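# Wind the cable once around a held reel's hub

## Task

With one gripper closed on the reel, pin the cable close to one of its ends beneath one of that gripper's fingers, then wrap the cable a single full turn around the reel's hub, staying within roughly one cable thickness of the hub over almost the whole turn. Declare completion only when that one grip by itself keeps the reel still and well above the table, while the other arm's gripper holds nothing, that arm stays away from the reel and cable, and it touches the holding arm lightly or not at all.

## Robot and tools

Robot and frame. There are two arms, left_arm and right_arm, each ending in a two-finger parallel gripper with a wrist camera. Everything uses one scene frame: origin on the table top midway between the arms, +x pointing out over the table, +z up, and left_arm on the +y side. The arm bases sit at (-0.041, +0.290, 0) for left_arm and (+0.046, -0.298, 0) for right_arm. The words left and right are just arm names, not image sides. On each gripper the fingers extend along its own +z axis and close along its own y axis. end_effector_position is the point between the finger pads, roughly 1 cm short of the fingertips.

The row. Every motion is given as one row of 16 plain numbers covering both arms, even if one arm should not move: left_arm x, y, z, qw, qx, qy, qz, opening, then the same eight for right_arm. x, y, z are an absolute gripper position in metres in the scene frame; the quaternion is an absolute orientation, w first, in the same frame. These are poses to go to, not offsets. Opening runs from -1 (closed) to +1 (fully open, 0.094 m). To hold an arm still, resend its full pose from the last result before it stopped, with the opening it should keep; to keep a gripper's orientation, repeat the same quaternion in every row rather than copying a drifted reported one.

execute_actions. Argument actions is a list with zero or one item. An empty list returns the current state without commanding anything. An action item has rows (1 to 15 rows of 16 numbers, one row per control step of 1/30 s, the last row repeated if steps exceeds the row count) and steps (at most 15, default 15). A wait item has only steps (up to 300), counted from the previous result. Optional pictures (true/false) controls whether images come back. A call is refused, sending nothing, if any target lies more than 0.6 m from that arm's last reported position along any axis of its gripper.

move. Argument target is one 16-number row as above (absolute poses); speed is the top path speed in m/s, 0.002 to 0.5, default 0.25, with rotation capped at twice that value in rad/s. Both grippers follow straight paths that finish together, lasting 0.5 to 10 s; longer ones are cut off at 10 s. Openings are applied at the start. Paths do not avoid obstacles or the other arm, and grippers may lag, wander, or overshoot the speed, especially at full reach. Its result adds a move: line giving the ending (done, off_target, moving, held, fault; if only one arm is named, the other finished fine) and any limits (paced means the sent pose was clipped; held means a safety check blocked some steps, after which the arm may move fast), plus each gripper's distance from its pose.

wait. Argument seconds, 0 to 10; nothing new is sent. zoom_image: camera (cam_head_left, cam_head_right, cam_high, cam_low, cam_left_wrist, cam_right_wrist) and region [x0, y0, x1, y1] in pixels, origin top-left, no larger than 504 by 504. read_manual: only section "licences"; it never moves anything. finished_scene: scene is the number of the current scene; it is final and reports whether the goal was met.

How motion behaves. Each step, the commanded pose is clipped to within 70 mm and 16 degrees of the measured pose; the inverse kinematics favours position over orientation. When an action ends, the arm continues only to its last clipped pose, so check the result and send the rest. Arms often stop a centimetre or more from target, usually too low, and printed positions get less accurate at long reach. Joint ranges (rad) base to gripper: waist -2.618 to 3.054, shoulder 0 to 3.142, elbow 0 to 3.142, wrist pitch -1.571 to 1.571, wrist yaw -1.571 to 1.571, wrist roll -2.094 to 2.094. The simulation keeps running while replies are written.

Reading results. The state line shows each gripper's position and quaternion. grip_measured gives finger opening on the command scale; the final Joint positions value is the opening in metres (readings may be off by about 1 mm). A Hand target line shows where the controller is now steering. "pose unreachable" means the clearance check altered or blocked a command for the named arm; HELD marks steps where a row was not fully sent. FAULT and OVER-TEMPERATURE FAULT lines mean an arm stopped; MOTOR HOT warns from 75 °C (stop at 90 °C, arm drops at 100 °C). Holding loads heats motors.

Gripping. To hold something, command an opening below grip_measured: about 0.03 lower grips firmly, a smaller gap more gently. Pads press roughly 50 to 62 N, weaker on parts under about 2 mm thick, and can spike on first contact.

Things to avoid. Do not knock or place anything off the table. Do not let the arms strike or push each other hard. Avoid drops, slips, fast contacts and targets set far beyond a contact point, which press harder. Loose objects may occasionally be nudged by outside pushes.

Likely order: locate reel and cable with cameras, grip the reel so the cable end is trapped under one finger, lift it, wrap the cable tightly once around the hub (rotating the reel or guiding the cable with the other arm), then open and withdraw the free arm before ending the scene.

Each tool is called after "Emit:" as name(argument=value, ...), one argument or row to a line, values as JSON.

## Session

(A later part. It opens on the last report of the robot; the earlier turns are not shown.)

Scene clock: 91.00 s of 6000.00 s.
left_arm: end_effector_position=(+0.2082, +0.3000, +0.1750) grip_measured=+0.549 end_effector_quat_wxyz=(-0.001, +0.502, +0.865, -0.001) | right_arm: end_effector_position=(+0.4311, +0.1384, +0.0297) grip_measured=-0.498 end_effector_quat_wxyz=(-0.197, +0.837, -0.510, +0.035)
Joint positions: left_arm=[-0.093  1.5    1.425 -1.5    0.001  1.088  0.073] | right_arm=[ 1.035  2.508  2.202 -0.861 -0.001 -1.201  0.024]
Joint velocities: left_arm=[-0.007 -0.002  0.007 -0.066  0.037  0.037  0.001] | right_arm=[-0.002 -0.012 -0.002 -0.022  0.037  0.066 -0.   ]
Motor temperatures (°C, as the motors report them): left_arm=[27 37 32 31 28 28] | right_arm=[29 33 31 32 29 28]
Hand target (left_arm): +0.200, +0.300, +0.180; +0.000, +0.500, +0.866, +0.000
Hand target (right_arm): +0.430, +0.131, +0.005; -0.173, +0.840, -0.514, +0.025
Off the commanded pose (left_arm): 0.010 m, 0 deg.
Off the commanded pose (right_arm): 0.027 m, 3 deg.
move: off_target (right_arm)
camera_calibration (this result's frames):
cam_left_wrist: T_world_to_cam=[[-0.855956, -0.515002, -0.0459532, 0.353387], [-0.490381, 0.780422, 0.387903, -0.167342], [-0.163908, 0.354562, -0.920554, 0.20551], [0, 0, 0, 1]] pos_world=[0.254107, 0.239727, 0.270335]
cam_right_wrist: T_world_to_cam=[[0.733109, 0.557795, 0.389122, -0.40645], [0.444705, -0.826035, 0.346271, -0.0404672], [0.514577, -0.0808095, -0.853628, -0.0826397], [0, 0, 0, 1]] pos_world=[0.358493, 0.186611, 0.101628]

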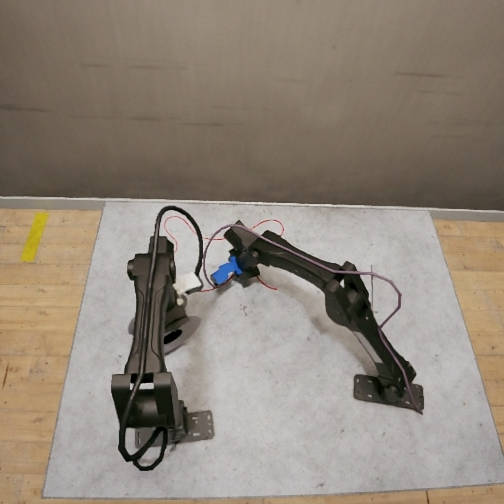

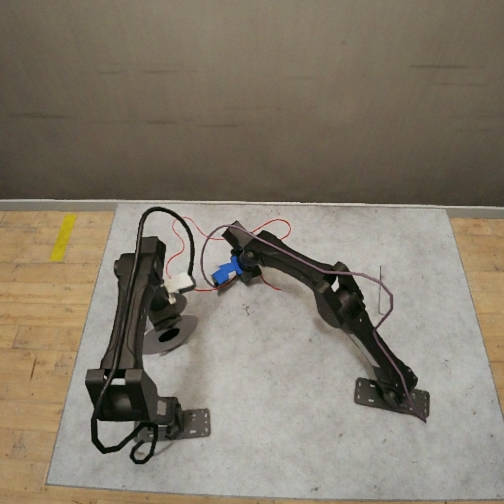

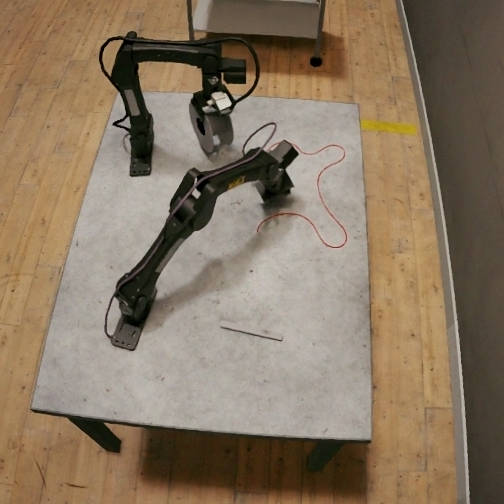

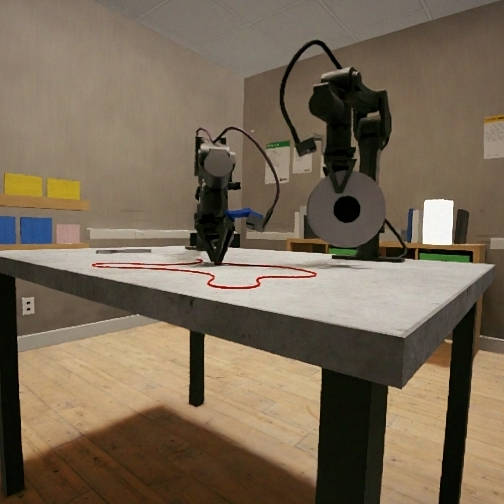

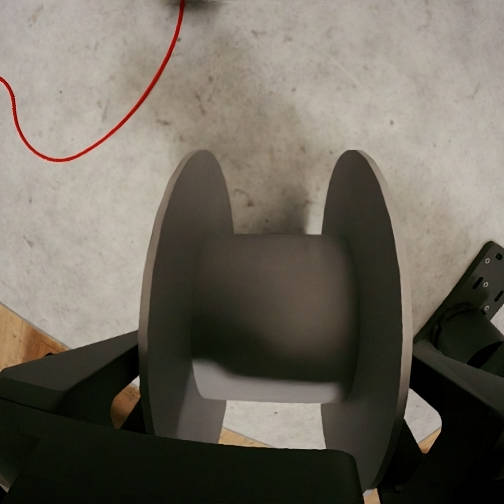

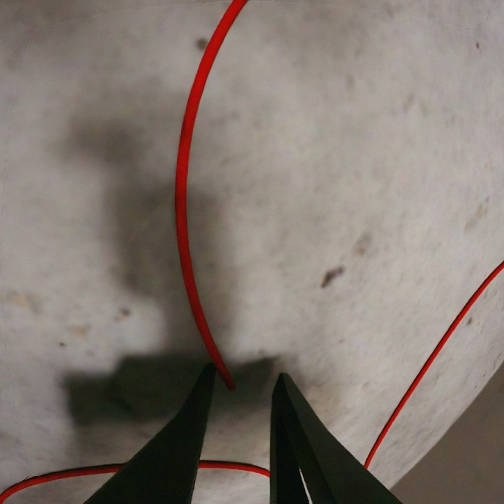

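Emit:
move(
  target=[0.2,0.3,0.18,0,0.5,0.866,0,0.45,0.413,0.144,0.05,0.18,-0.84,0.514,-0.025,-0.5],
  speed=0.1,
)

Emit:
move(
  target=[0.2,0.3,0.18,0,0.5,0.866,0,0.45,0.413,0.144,0.018,0.18,-0.84,0.514,-0.025,-0.5],
  speed=0.1,
)

Emit:
move(
  target=[0.2,0.3,0.18,0,0.5,0.866,0,0.45,0.413,0.144,0.018,0.18,-0.84,0.514,-0.025,-1],
)

Scene clock: 96.67 s of 6000.00 s.
left_arm: end_effector_position=(+0.2082, +0.3000, +0.1750) grip_measured=+0.549 end_effector_quat_wxyz=(-0.001, +0.502, +0.865, -0.001) | right_arm: end_effector_position=(+0.4153, +0.1414, +0.0453) grip_measured=-0.498 end_effector_quat_wxyz=(-0.181, +0.840, -0.511, +0.027)
Joint positions: left_arm=[-0.093  1.5    1.425 -1.5    0.001  1.088  0.073] | right_arm=[ 1.059  2.506  2.274 -0.971 -0.001 -1.178  0.024]
Joint velocities: left_arm=[ 0.012  0.002  0.002  0.037  0.066 -0.066 -0.001] | right_arm=[-0.022 -0.002  0.002 -0.007  0.022  0.007 -0.001]
Motor temperatures (°C, as the motors report them): left_arm=[27 37 32 30 28 28] | right_arm=[29 34 31 32 29 28]
Hand target (left_arm): +0.200, +0.300, +0.180; -0.000, +0.500, +0.866, -0.000
Hand target (right_arm): +0.413, +0.144, +0.050; -0.180, +0.839, -0.513, +0.024
Off the commanded pose (left_arm): 0.010 m, 0 deg.
Off the commanded pose (right_arm): 0.006 m, 0 deg.
move: done
camera_calibration (this result's frames):
cam_left_wrist: T_world_to_cam=[[-0.855956, -0.515002, -0.0459532, 0.353387], [-0.490381, 0.780422, 0.387903, -0.167342], [-0.163908, 0.354562, -0.920554, 0.20551], [0, 0, 0, 1]] pos_world=[0.254107, 0.239727, 0.270335]
cam_right_wrist: T_world_to_cam=[[0.742911, 0.56759, 0.354859, -0.406599], [0.457206, -0.817456, 0.350327, -0.0429707], [0.488923, -0.0980179, -0.866802, -0.0472668], [0, 0, 0, 1]] pos_world=[0.344823, 0.191022, 0.118368]

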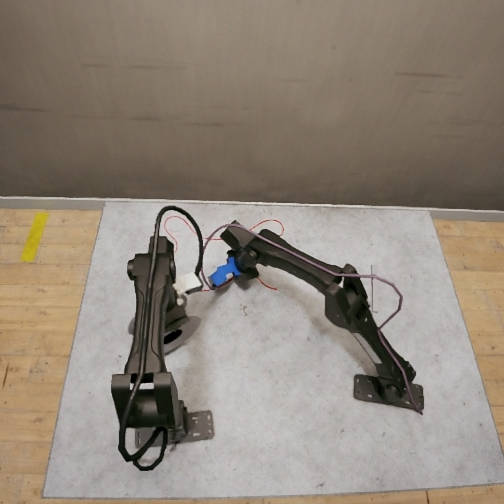

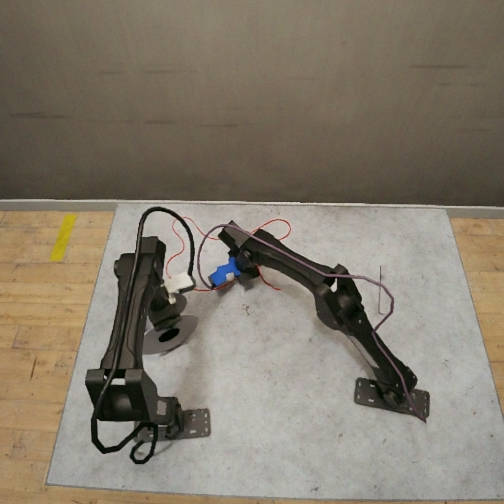

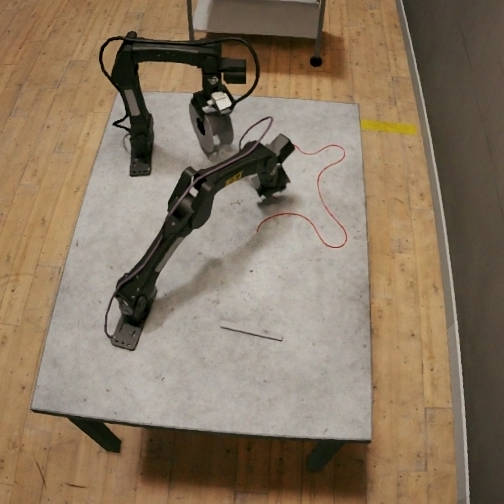

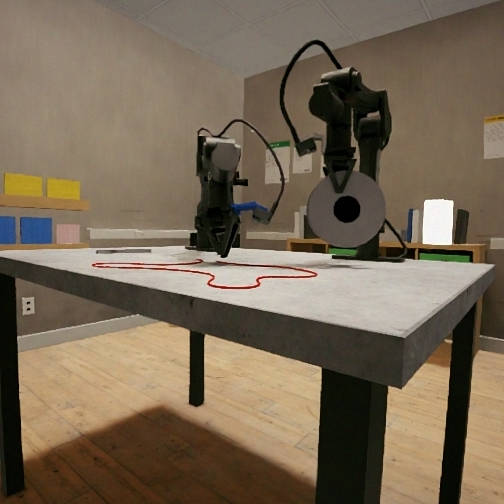

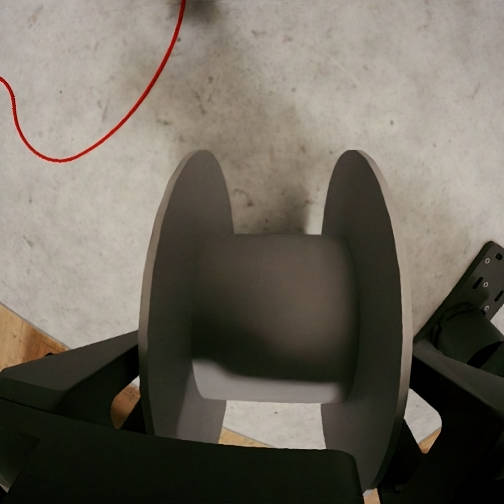

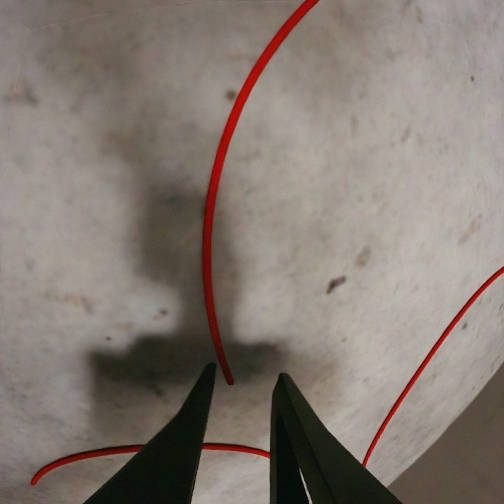

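Scene clock: 97.57 s of 6000.00 s.
left_arm: end_effector_position=(+0.2082, +0.3000, +0.1750) grip_measured=+0.549 end_effector_quat_wxyz=(-0.001, +0.502, +0.865, -0.001) | right_arm: end_effector_position=(+0.4189, +0.1456, +0.0323) grip_measured=-0.498 end_effector_quat_wxyz=(-0.193, +0.838, -0.510, +0.029)
Joint positions: left_arm=[-0.093  1.5    1.425 -1.5    0.001  1.088  0.073] | right_arm=[ 1.059  2.506  2.213 -0.885 -0.001 -1.177  0.024]
Joint velocities: left_arm=[-0.007  0.007 -0.002 -0.051  0.037  0.007 -0.   ] | right_arm=[ 0.002  0.007  0.002  0.022  0.066  0.037 -0.001]
Motor temperatures (°C, as the motors report them): left_arm=[27 37 32 30 28 28] | right_arm=[29 34 31 32 29 28]
Hand target (left_arm): +0.200, +0.300, +0.180; -0.000, +0.500, +0.866, -0.000
Hand target (right_arm): +0.413, +0.144, +0.018; -0.180, +0.839, -0.513, +0.025
Off the commanded pose (left_arm): 0.010 m, 0 deg.
Off the commanded pose (right_arm): 0.016 m, 2 deg.
move: off_target (right_arm)
camera_calibration (this result's frames):
cam_left_wrist: T_world_to_cam=[[-0.855956, -0.515002, -0.0459532, 0.353387], [-0.490381, 0.780422, 0.387903, -0.167342], [-0.163908, 0.354562, -0.920554, 0.20551], [0, 0, 0, 1]] pos_world=[0.254107, 0.239727, 0.270335]
cam_right_wrist: T_world_to_cam=[[0.737352, 0.559838, 0.378011, -0.404332], [0.451, -0.8246, 0.341517, -0.0326443], [0.502902, -0.0813354, -0.860508, -0.0683908], [0, 0, 0, 1]] pos_world=[0.347252, 0.19388, 0.10514]

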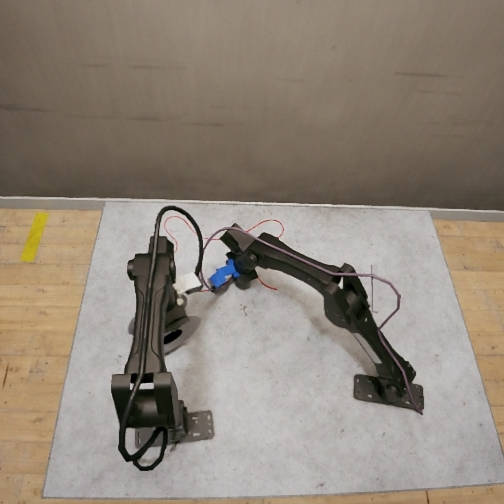

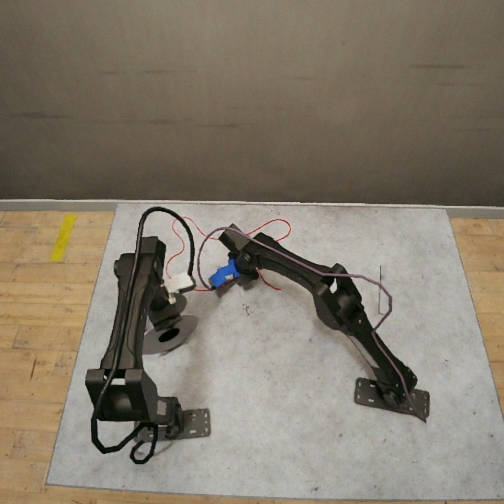

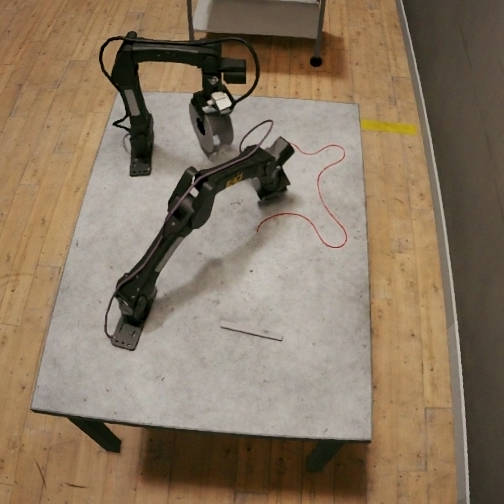

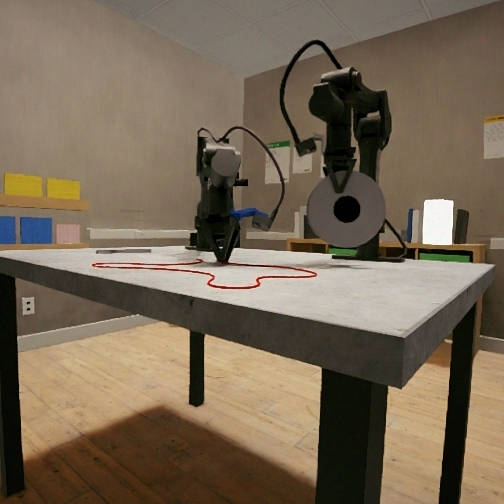

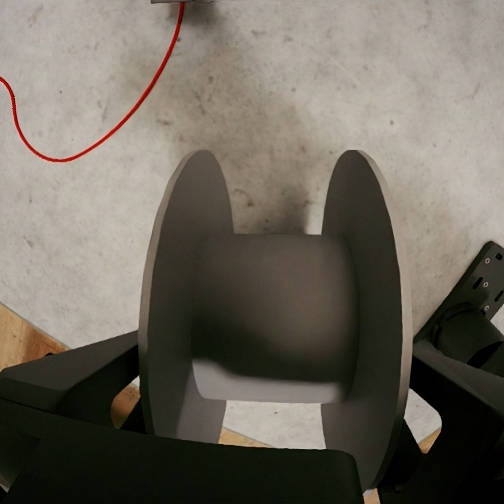

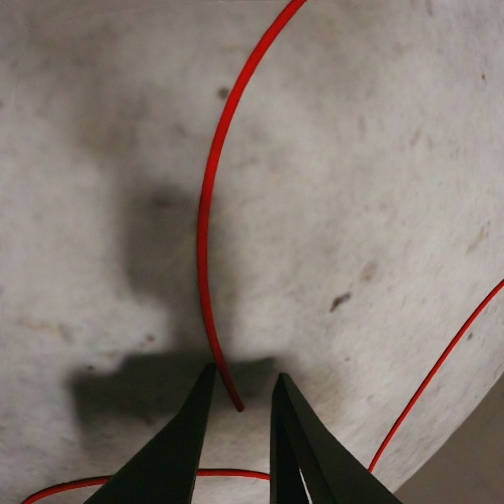

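Scene clock: 98.27 s of 6000.00 s.
left_arm: end_effector_position=(+0.2082, +0.3000, +0.1750) grip_measured=+0.549 end_effector_quat_wxyz=(-0.001, +0.502, +0.865, -0.001) | right_arm: end_effector_position=(+0.4192, +0.1460, +0.0324) grip_measured=-0.974 end_effector_quat_wxyz=(-0.194, +0.837, -0.510, +0.029)
Joint positions: left_arm=[-0.093  1.5    1.425 -1.5    0.001  1.088  0.073] | right_arm=[ 1.059  2.506  2.213 -0.883 -0.001 -1.177  0.001]
Joint velocities: left_arm=[-0.002 -0.007  0.007  0.037 -0.037 -0.037 -0.001] | right_arm=[ 0.007 -0.027 -0.002 -0.007  0.007 -0.022  0.001]
Motor temperatures (°C, as the motors report them): left_arm=[27 37 32 30 28 28] | right_arm=[29 34 31 32 29 28]
Hand target (left_arm): +0.200, +0.300, +0.180; -0.000, +0.500, +0.866, -0.000
Hand target (right_arm): +0.413, +0.144, +0.018; -0.180, +0.839, -0.513, +0.025
Off the commanded pose (left_arm): 0.010 m, 0 deg.
Off the commanded pose (right_arm): 0.016 m, 2 deg.
move: off_target (right_arm)
camera_calibration (this result's frames):
cam_left_wrist: T_world_to_cam=[[-0.855956, -0.515002, -0.0459532, 0.353387], [-0.490381, 0.780422, 0.387903, -0.167342], [-0.163908, 0.354562, -0.920554, 0.20551], [0, 0, 0, 1]] pos_world=[0.254107, 0.239727, 0.270335]
cam_right_wrist: T_world_to_cam=[[0.736887, 0.559286, 0.379733, -0.404577], [0.45058, -0.825098, 0.340868, -0.0322879], [0.50396, -0.0800809, -0.860007, -0.0689921], [0, 0, 0, 1]] pos_world=[0.347445, 0.194108, 0.105303]

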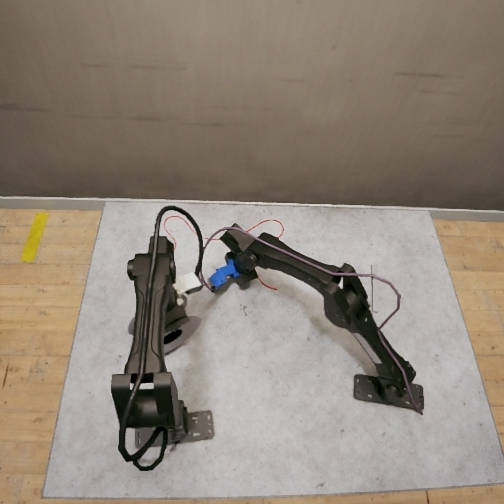

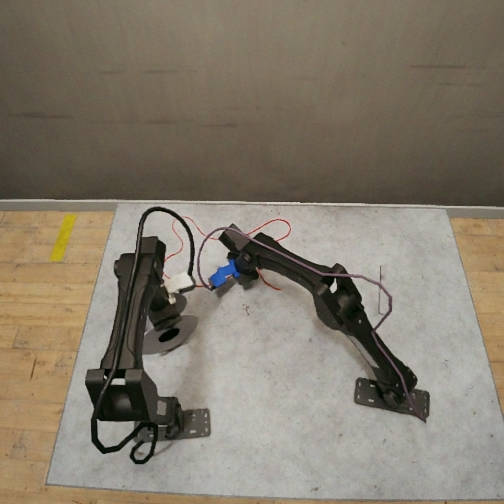

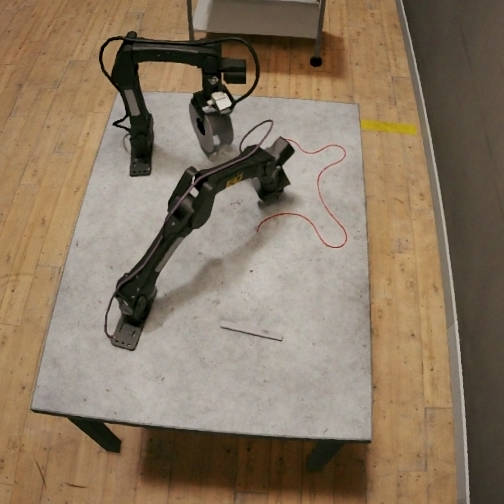

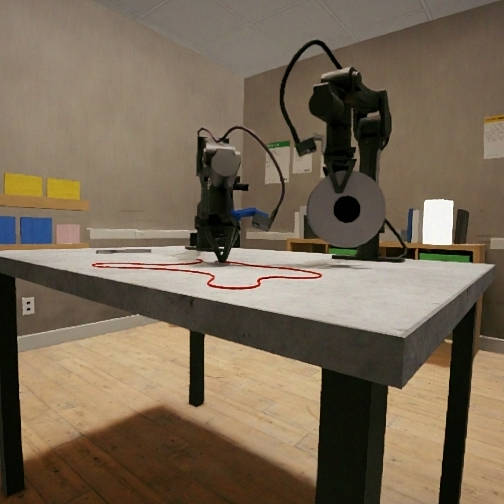

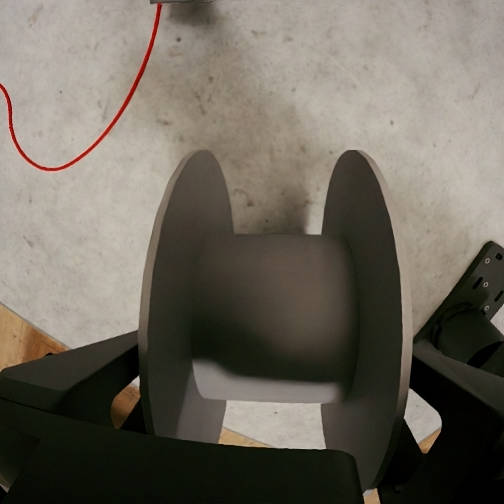

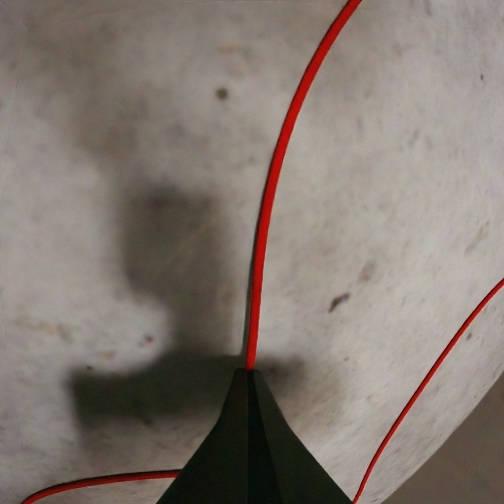

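Emit:
move(
  target=[0.15,0.36,0.18,0,0.5,0.866,0,0.45,0.32,0.07,0.05,0.08,-0.76,0.64,0,-1],
  speed=0.2,
)

Emit:
move(
  target=[0.15,0.36,0.18,0,0.5,0.866,0,0.45,0.30,-0.2,0.04,0,-0.707,0.707,0,-1],
  speed=0.2,
)

Scene clock: 104.03 s of 6000.00 s.
left_arm: end_effector_position=(+0.1599, +0.3626, +0.1770) grip_measured=+0.549 end_effector_quat_wxyz=(+0.000, +0.501, +0.865, +0.001) | right_arm: end_effector_position=(+0.3282, +0.0729, +0.0452) grip_measured=-0.974 end_effector_quat_wxyz=(-0.087, +0.763, -0.640, +0.001)
Joint positions: left_arm=[ 0.213  1.363  1.316 -1.522 -0.     1.393  0.073] | right_arm=[ 1.112  2.195  1.784 -0.985  0.01  -0.823  0.001]
Joint velocities: left_arm=[ 0.002  0.002  0.002  0.081 -0.022  0.037 -0.   ] | right_arm=[-0.012  0.032 -0.007  0.007 -0.066 -0.007 -0.001]
Motor temperatures (°C, as the motors report them): left_arm=[27 36 32 30 28 28] | right_arm=[29 36 31 32 29 28]
Hand target (left_arm): +0.152, +0.362, +0.180; +0.001, +0.500, +0.866, +0.001
Hand target (right_arm): +0.320, +0.070, +0.047; -0.080, +0.763, -0.641, -0.002
Off the commanded pose (left_arm): 0.011 m, 0 deg.
Off the commanded pose (right_arm): 0.010 m, 1 deg.
move: off_target (left_arm)
camera_calibration (this result's frames):
cam_left_wrist: T_world_to_cam=[[-0.855102, -0.515889, -0.0515712, 0.345591], [-0.493382, 0.779142, 0.386668, -0.239538], [-0.159297, 0.356085, -0.920776, 0.175948], [0, 0, 0, 1]] pos_world=[0.20536, 0.302269, 0.272453]
cam_right_wrist: T_world_to_cam=[[0.925445, 0.34513, 0.156321, -0.337647], [0.270605, -0.890869, 0.364864, 0.00685228], [0.265187, -0.29536, -0.917844, 0.0786573], [0, 0, 0, 1]] pos_world=[0.289761, 0.145869, 0.122476]

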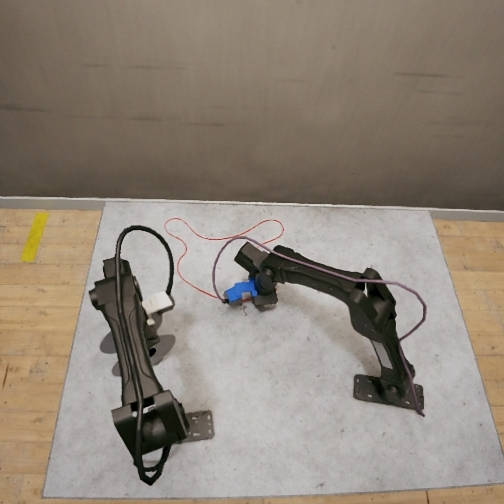

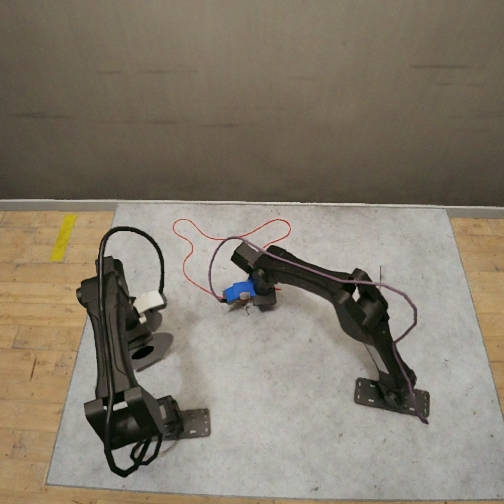

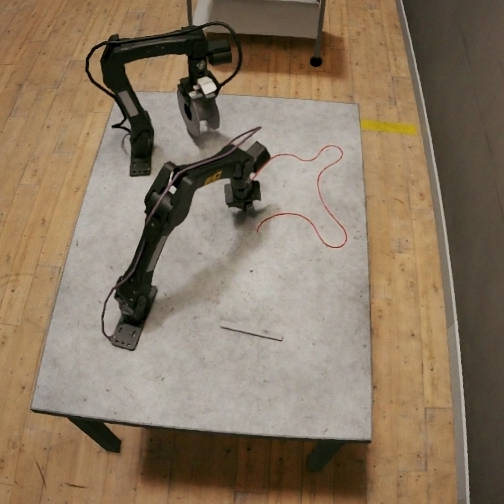

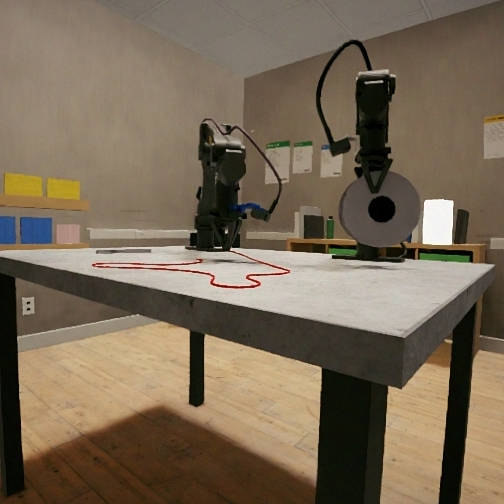

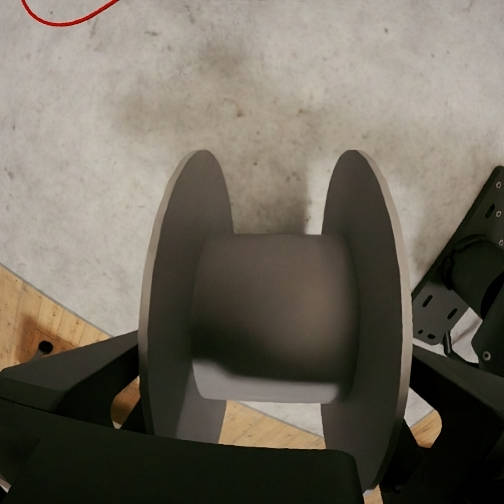

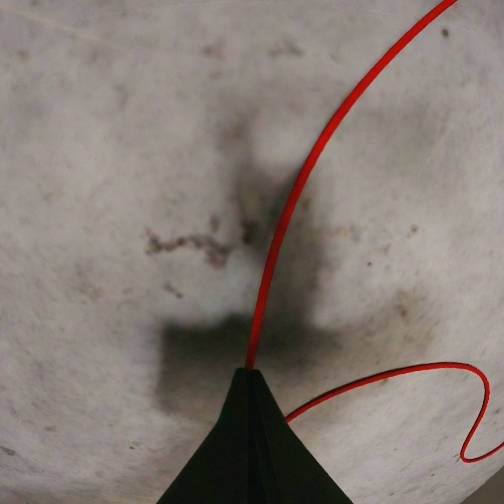

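Scene clock: 105.97 s of 6000.00 s.
left_arm: end_effector_position=(+0.1596, +0.3625, +0.1770) grip_measured=+0.549 end_effector_quat_wxyz=(-0.000, +0.501, +0.865, +0.000) | right_arm: end_effector_position=(+0.3075, -0.1992, +0.0351) grip_measured=-0.974 end_effector_quat_wxyz=(-0.000, +0.705, -0.709, +0.009)
Joint positions: left_arm=[ 0.213  1.363  1.316 -1.524 -0.     1.393  0.073] | right_arm=[ 0.557  1.666  1.027 -0.924  0.016 -1.197  0.001]
Joint velocities: left_arm=[-0.012  0.002 -0.012  0.051  0.037 -0.037  0.001] | right_arm=[-0.007  0.002 -0.002 -0.022  0.007 -0.022 -0.001]
Motor temperatures (°C, as the motors report them): left_arm=[27 36 32 30 28 28] | right_arm=[29 36 31 32 29 28]
Hand target (left_arm): +0.150, +0.360, +0.180; +0.000, +0.500, +0.866, +0.000
Hand target (right_arm): +0.301, -0.202, +0.036; +0.003, +0.707, -0.707, +0.006
Off the commanded pose (left_arm): 0.010 m, 0 deg.
Off the commanded pose (right_arm): 0.009 m, 1 deg.
move: done
camera_calibration (this result's frames):
cam_left_wrist: T_world_to_cam=[[-0.855175, -0.515915, -0.0500776, 0.344977], [-0.492826, 0.77934, 0.386977, -0.23983], [-0.16062, 0.355613, -0.920728, 0.17631], [0, 0, 0, 1]] pos_world=[0.20514, 0.30219, 0.272418]
cam_right_wrist: T_world_to_cam=[[0.98304, 0.18286, 0.0139412, -0.26807], [0.156181, -0.87461, 0.458982, -0.191149], [0.0961227, -0.44902, -0.888336, 0.0148149], [0, 0, 0, 1]] pos_world=[0.291953, -0.111509, 0.104632]

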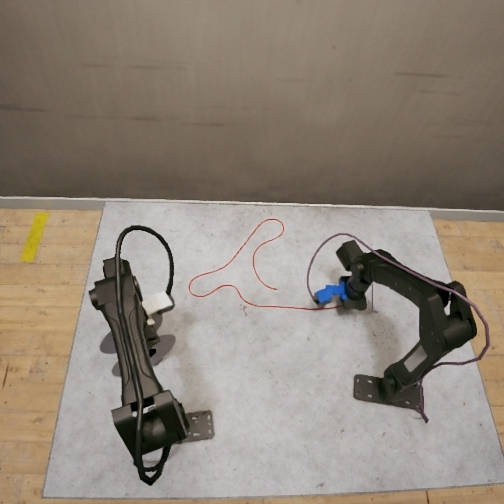

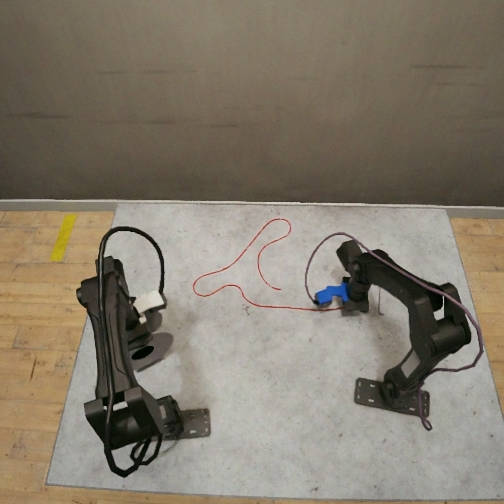

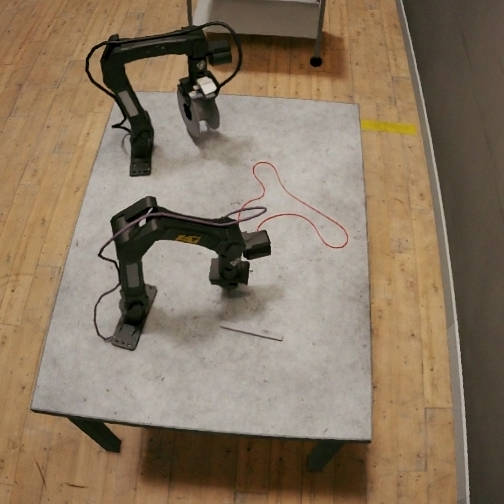

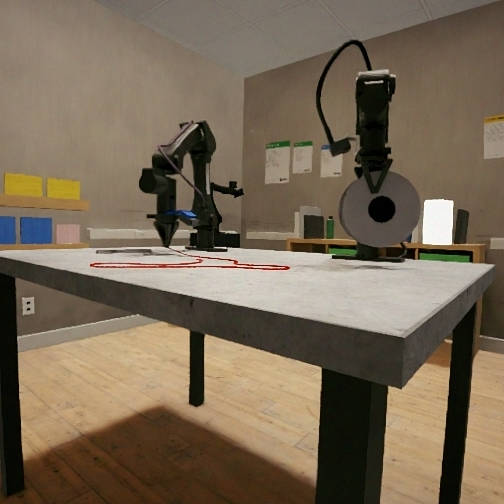

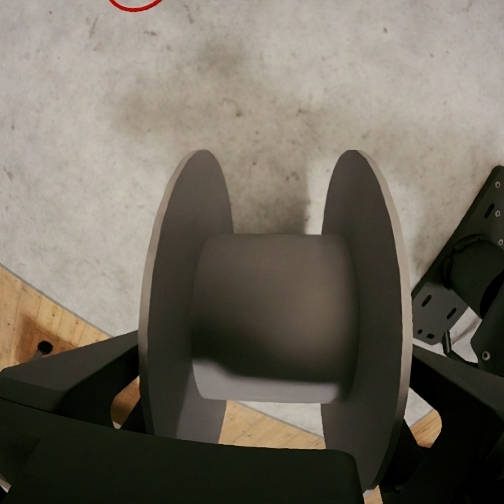

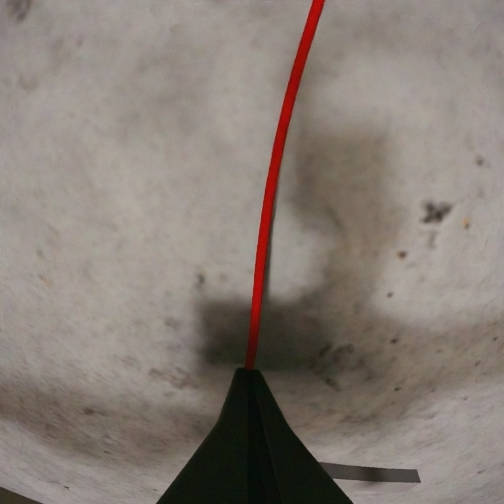

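Emit:
move(
  target=[0.305,0.05,0.17,0.03,0.707,0.707,0,0.45,0.30,-0.2,0.03,0,-0.707,0.707,0,-1],
  speed=0.25,
)

Scene clock: 113.63 s of 6000.00 s.
left_arm: end_effector_position=(+0.2950, +0.0480, +0.1539) grip_measured=+0.550 end_effector_quat_wxyz=(+0.012, +0.708, +0.706, -0.005) | right_arm: end_effector_position=(+0.3040, -0.2006, +0.0311) grip_measured=-0.974 end_effector_quat_wxyz=(+0.004, +0.706, -0.708, +0.007)
Joint positions: left_arm=[-0.751  2.147  2.156 -1.557  0.013  0.953  0.073] | right_arm=[ 0.557  1.666  1.01  -0.916  0.016 -1.199  0.001]
Joint velocities: left_arm=[-0.002 -0.007 -0.002 -0.007  0.007 -0.066 -0.001] | right_arm=[-0.007 -0.007 -0.012 -0.007  0.037 -0.066  0.   ]
Motor temperatures (°C, as the motors report them): left_arm=[27 36 33 30 28 28] | right_arm=[29 35 31 31 29 28]
Hand target (left_arm): +0.297, +0.047, +0.168; +0.028, +0.707, +0.707, -0.002
Hand target (right_arm): +0.300, -0.200, +0.030; -0.000, +0.707, -0.707, +0.000
Off the commanded pose (left_arm): 0.019 m, 2 deg.
Off the commanded pose (right_arm): 0.004 m, 1 deg.
joint sent to its limit (left arm) — the command would take joint 4 (wrist pitch) past its lower limit, so that joint was sent only as far as its limit.
move: off_target (left_arm)
camera_calibration (this result's frames):
cam_left_wrist: T_world_to_cam=[[-0.998006, -0.019468, -0.060041, 0.317226], [-0.0400484, 0.930553, 0.36396, -0.0563514], [0.0487858, 0.365639, -0.929477, 0.227745], [0, 0, 0, 1]] pos_world=[0.303226, -0.0246586, 0.25124]
cam_right_wrist: T_world_to_cam=[[0.982625, 0.185514, 0.0056501, -0.263361], [0.16213, -0.872786, 0.46039, -0.191451], [0.0903403, -0.451475, -0.887699, 0.0122505], [0, 0, 0, 1]] pos_world=[0.288718, -0.112707, 0.100505]

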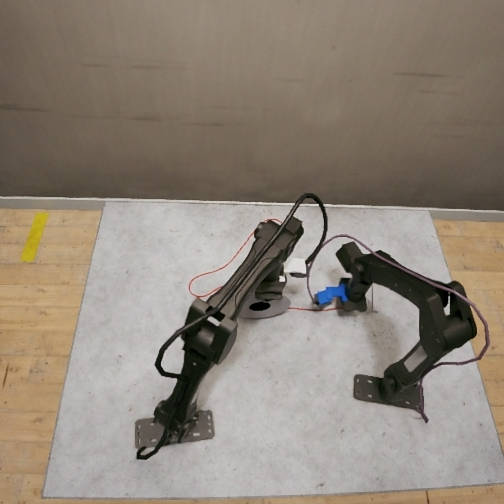

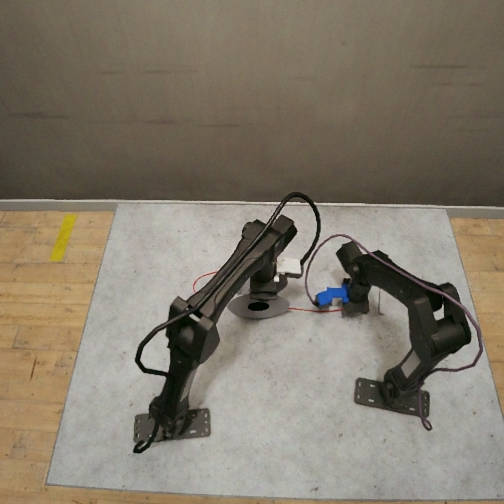

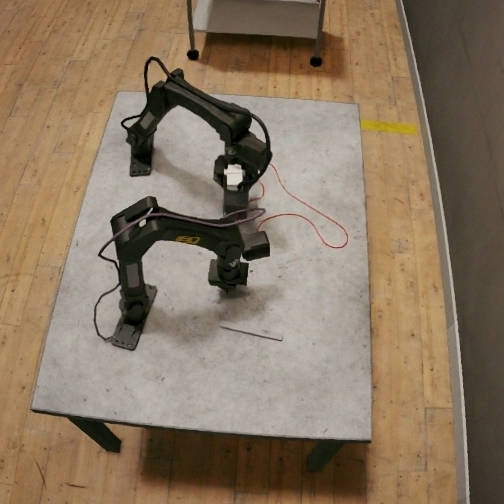

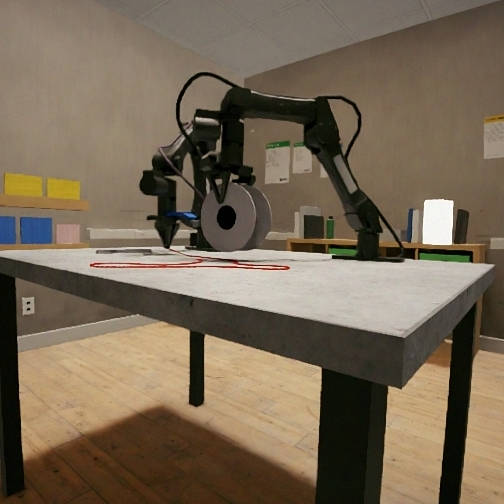

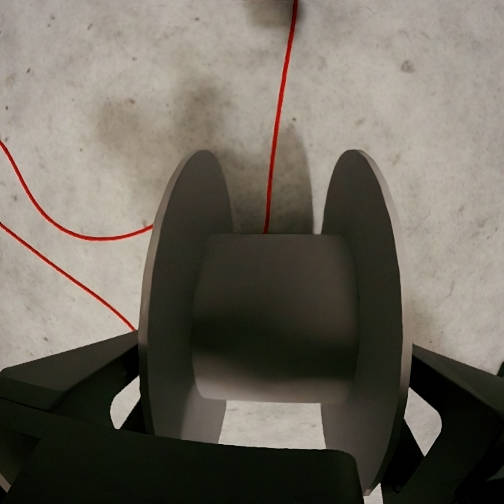

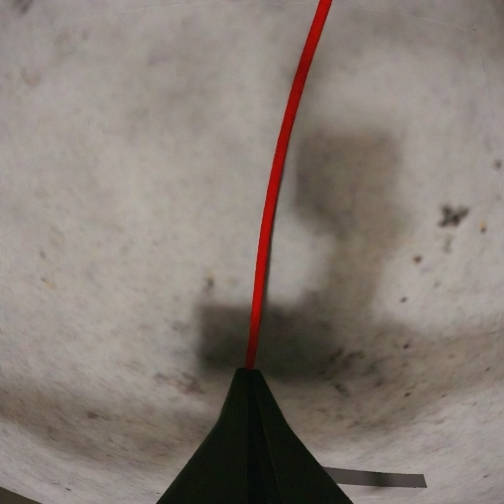

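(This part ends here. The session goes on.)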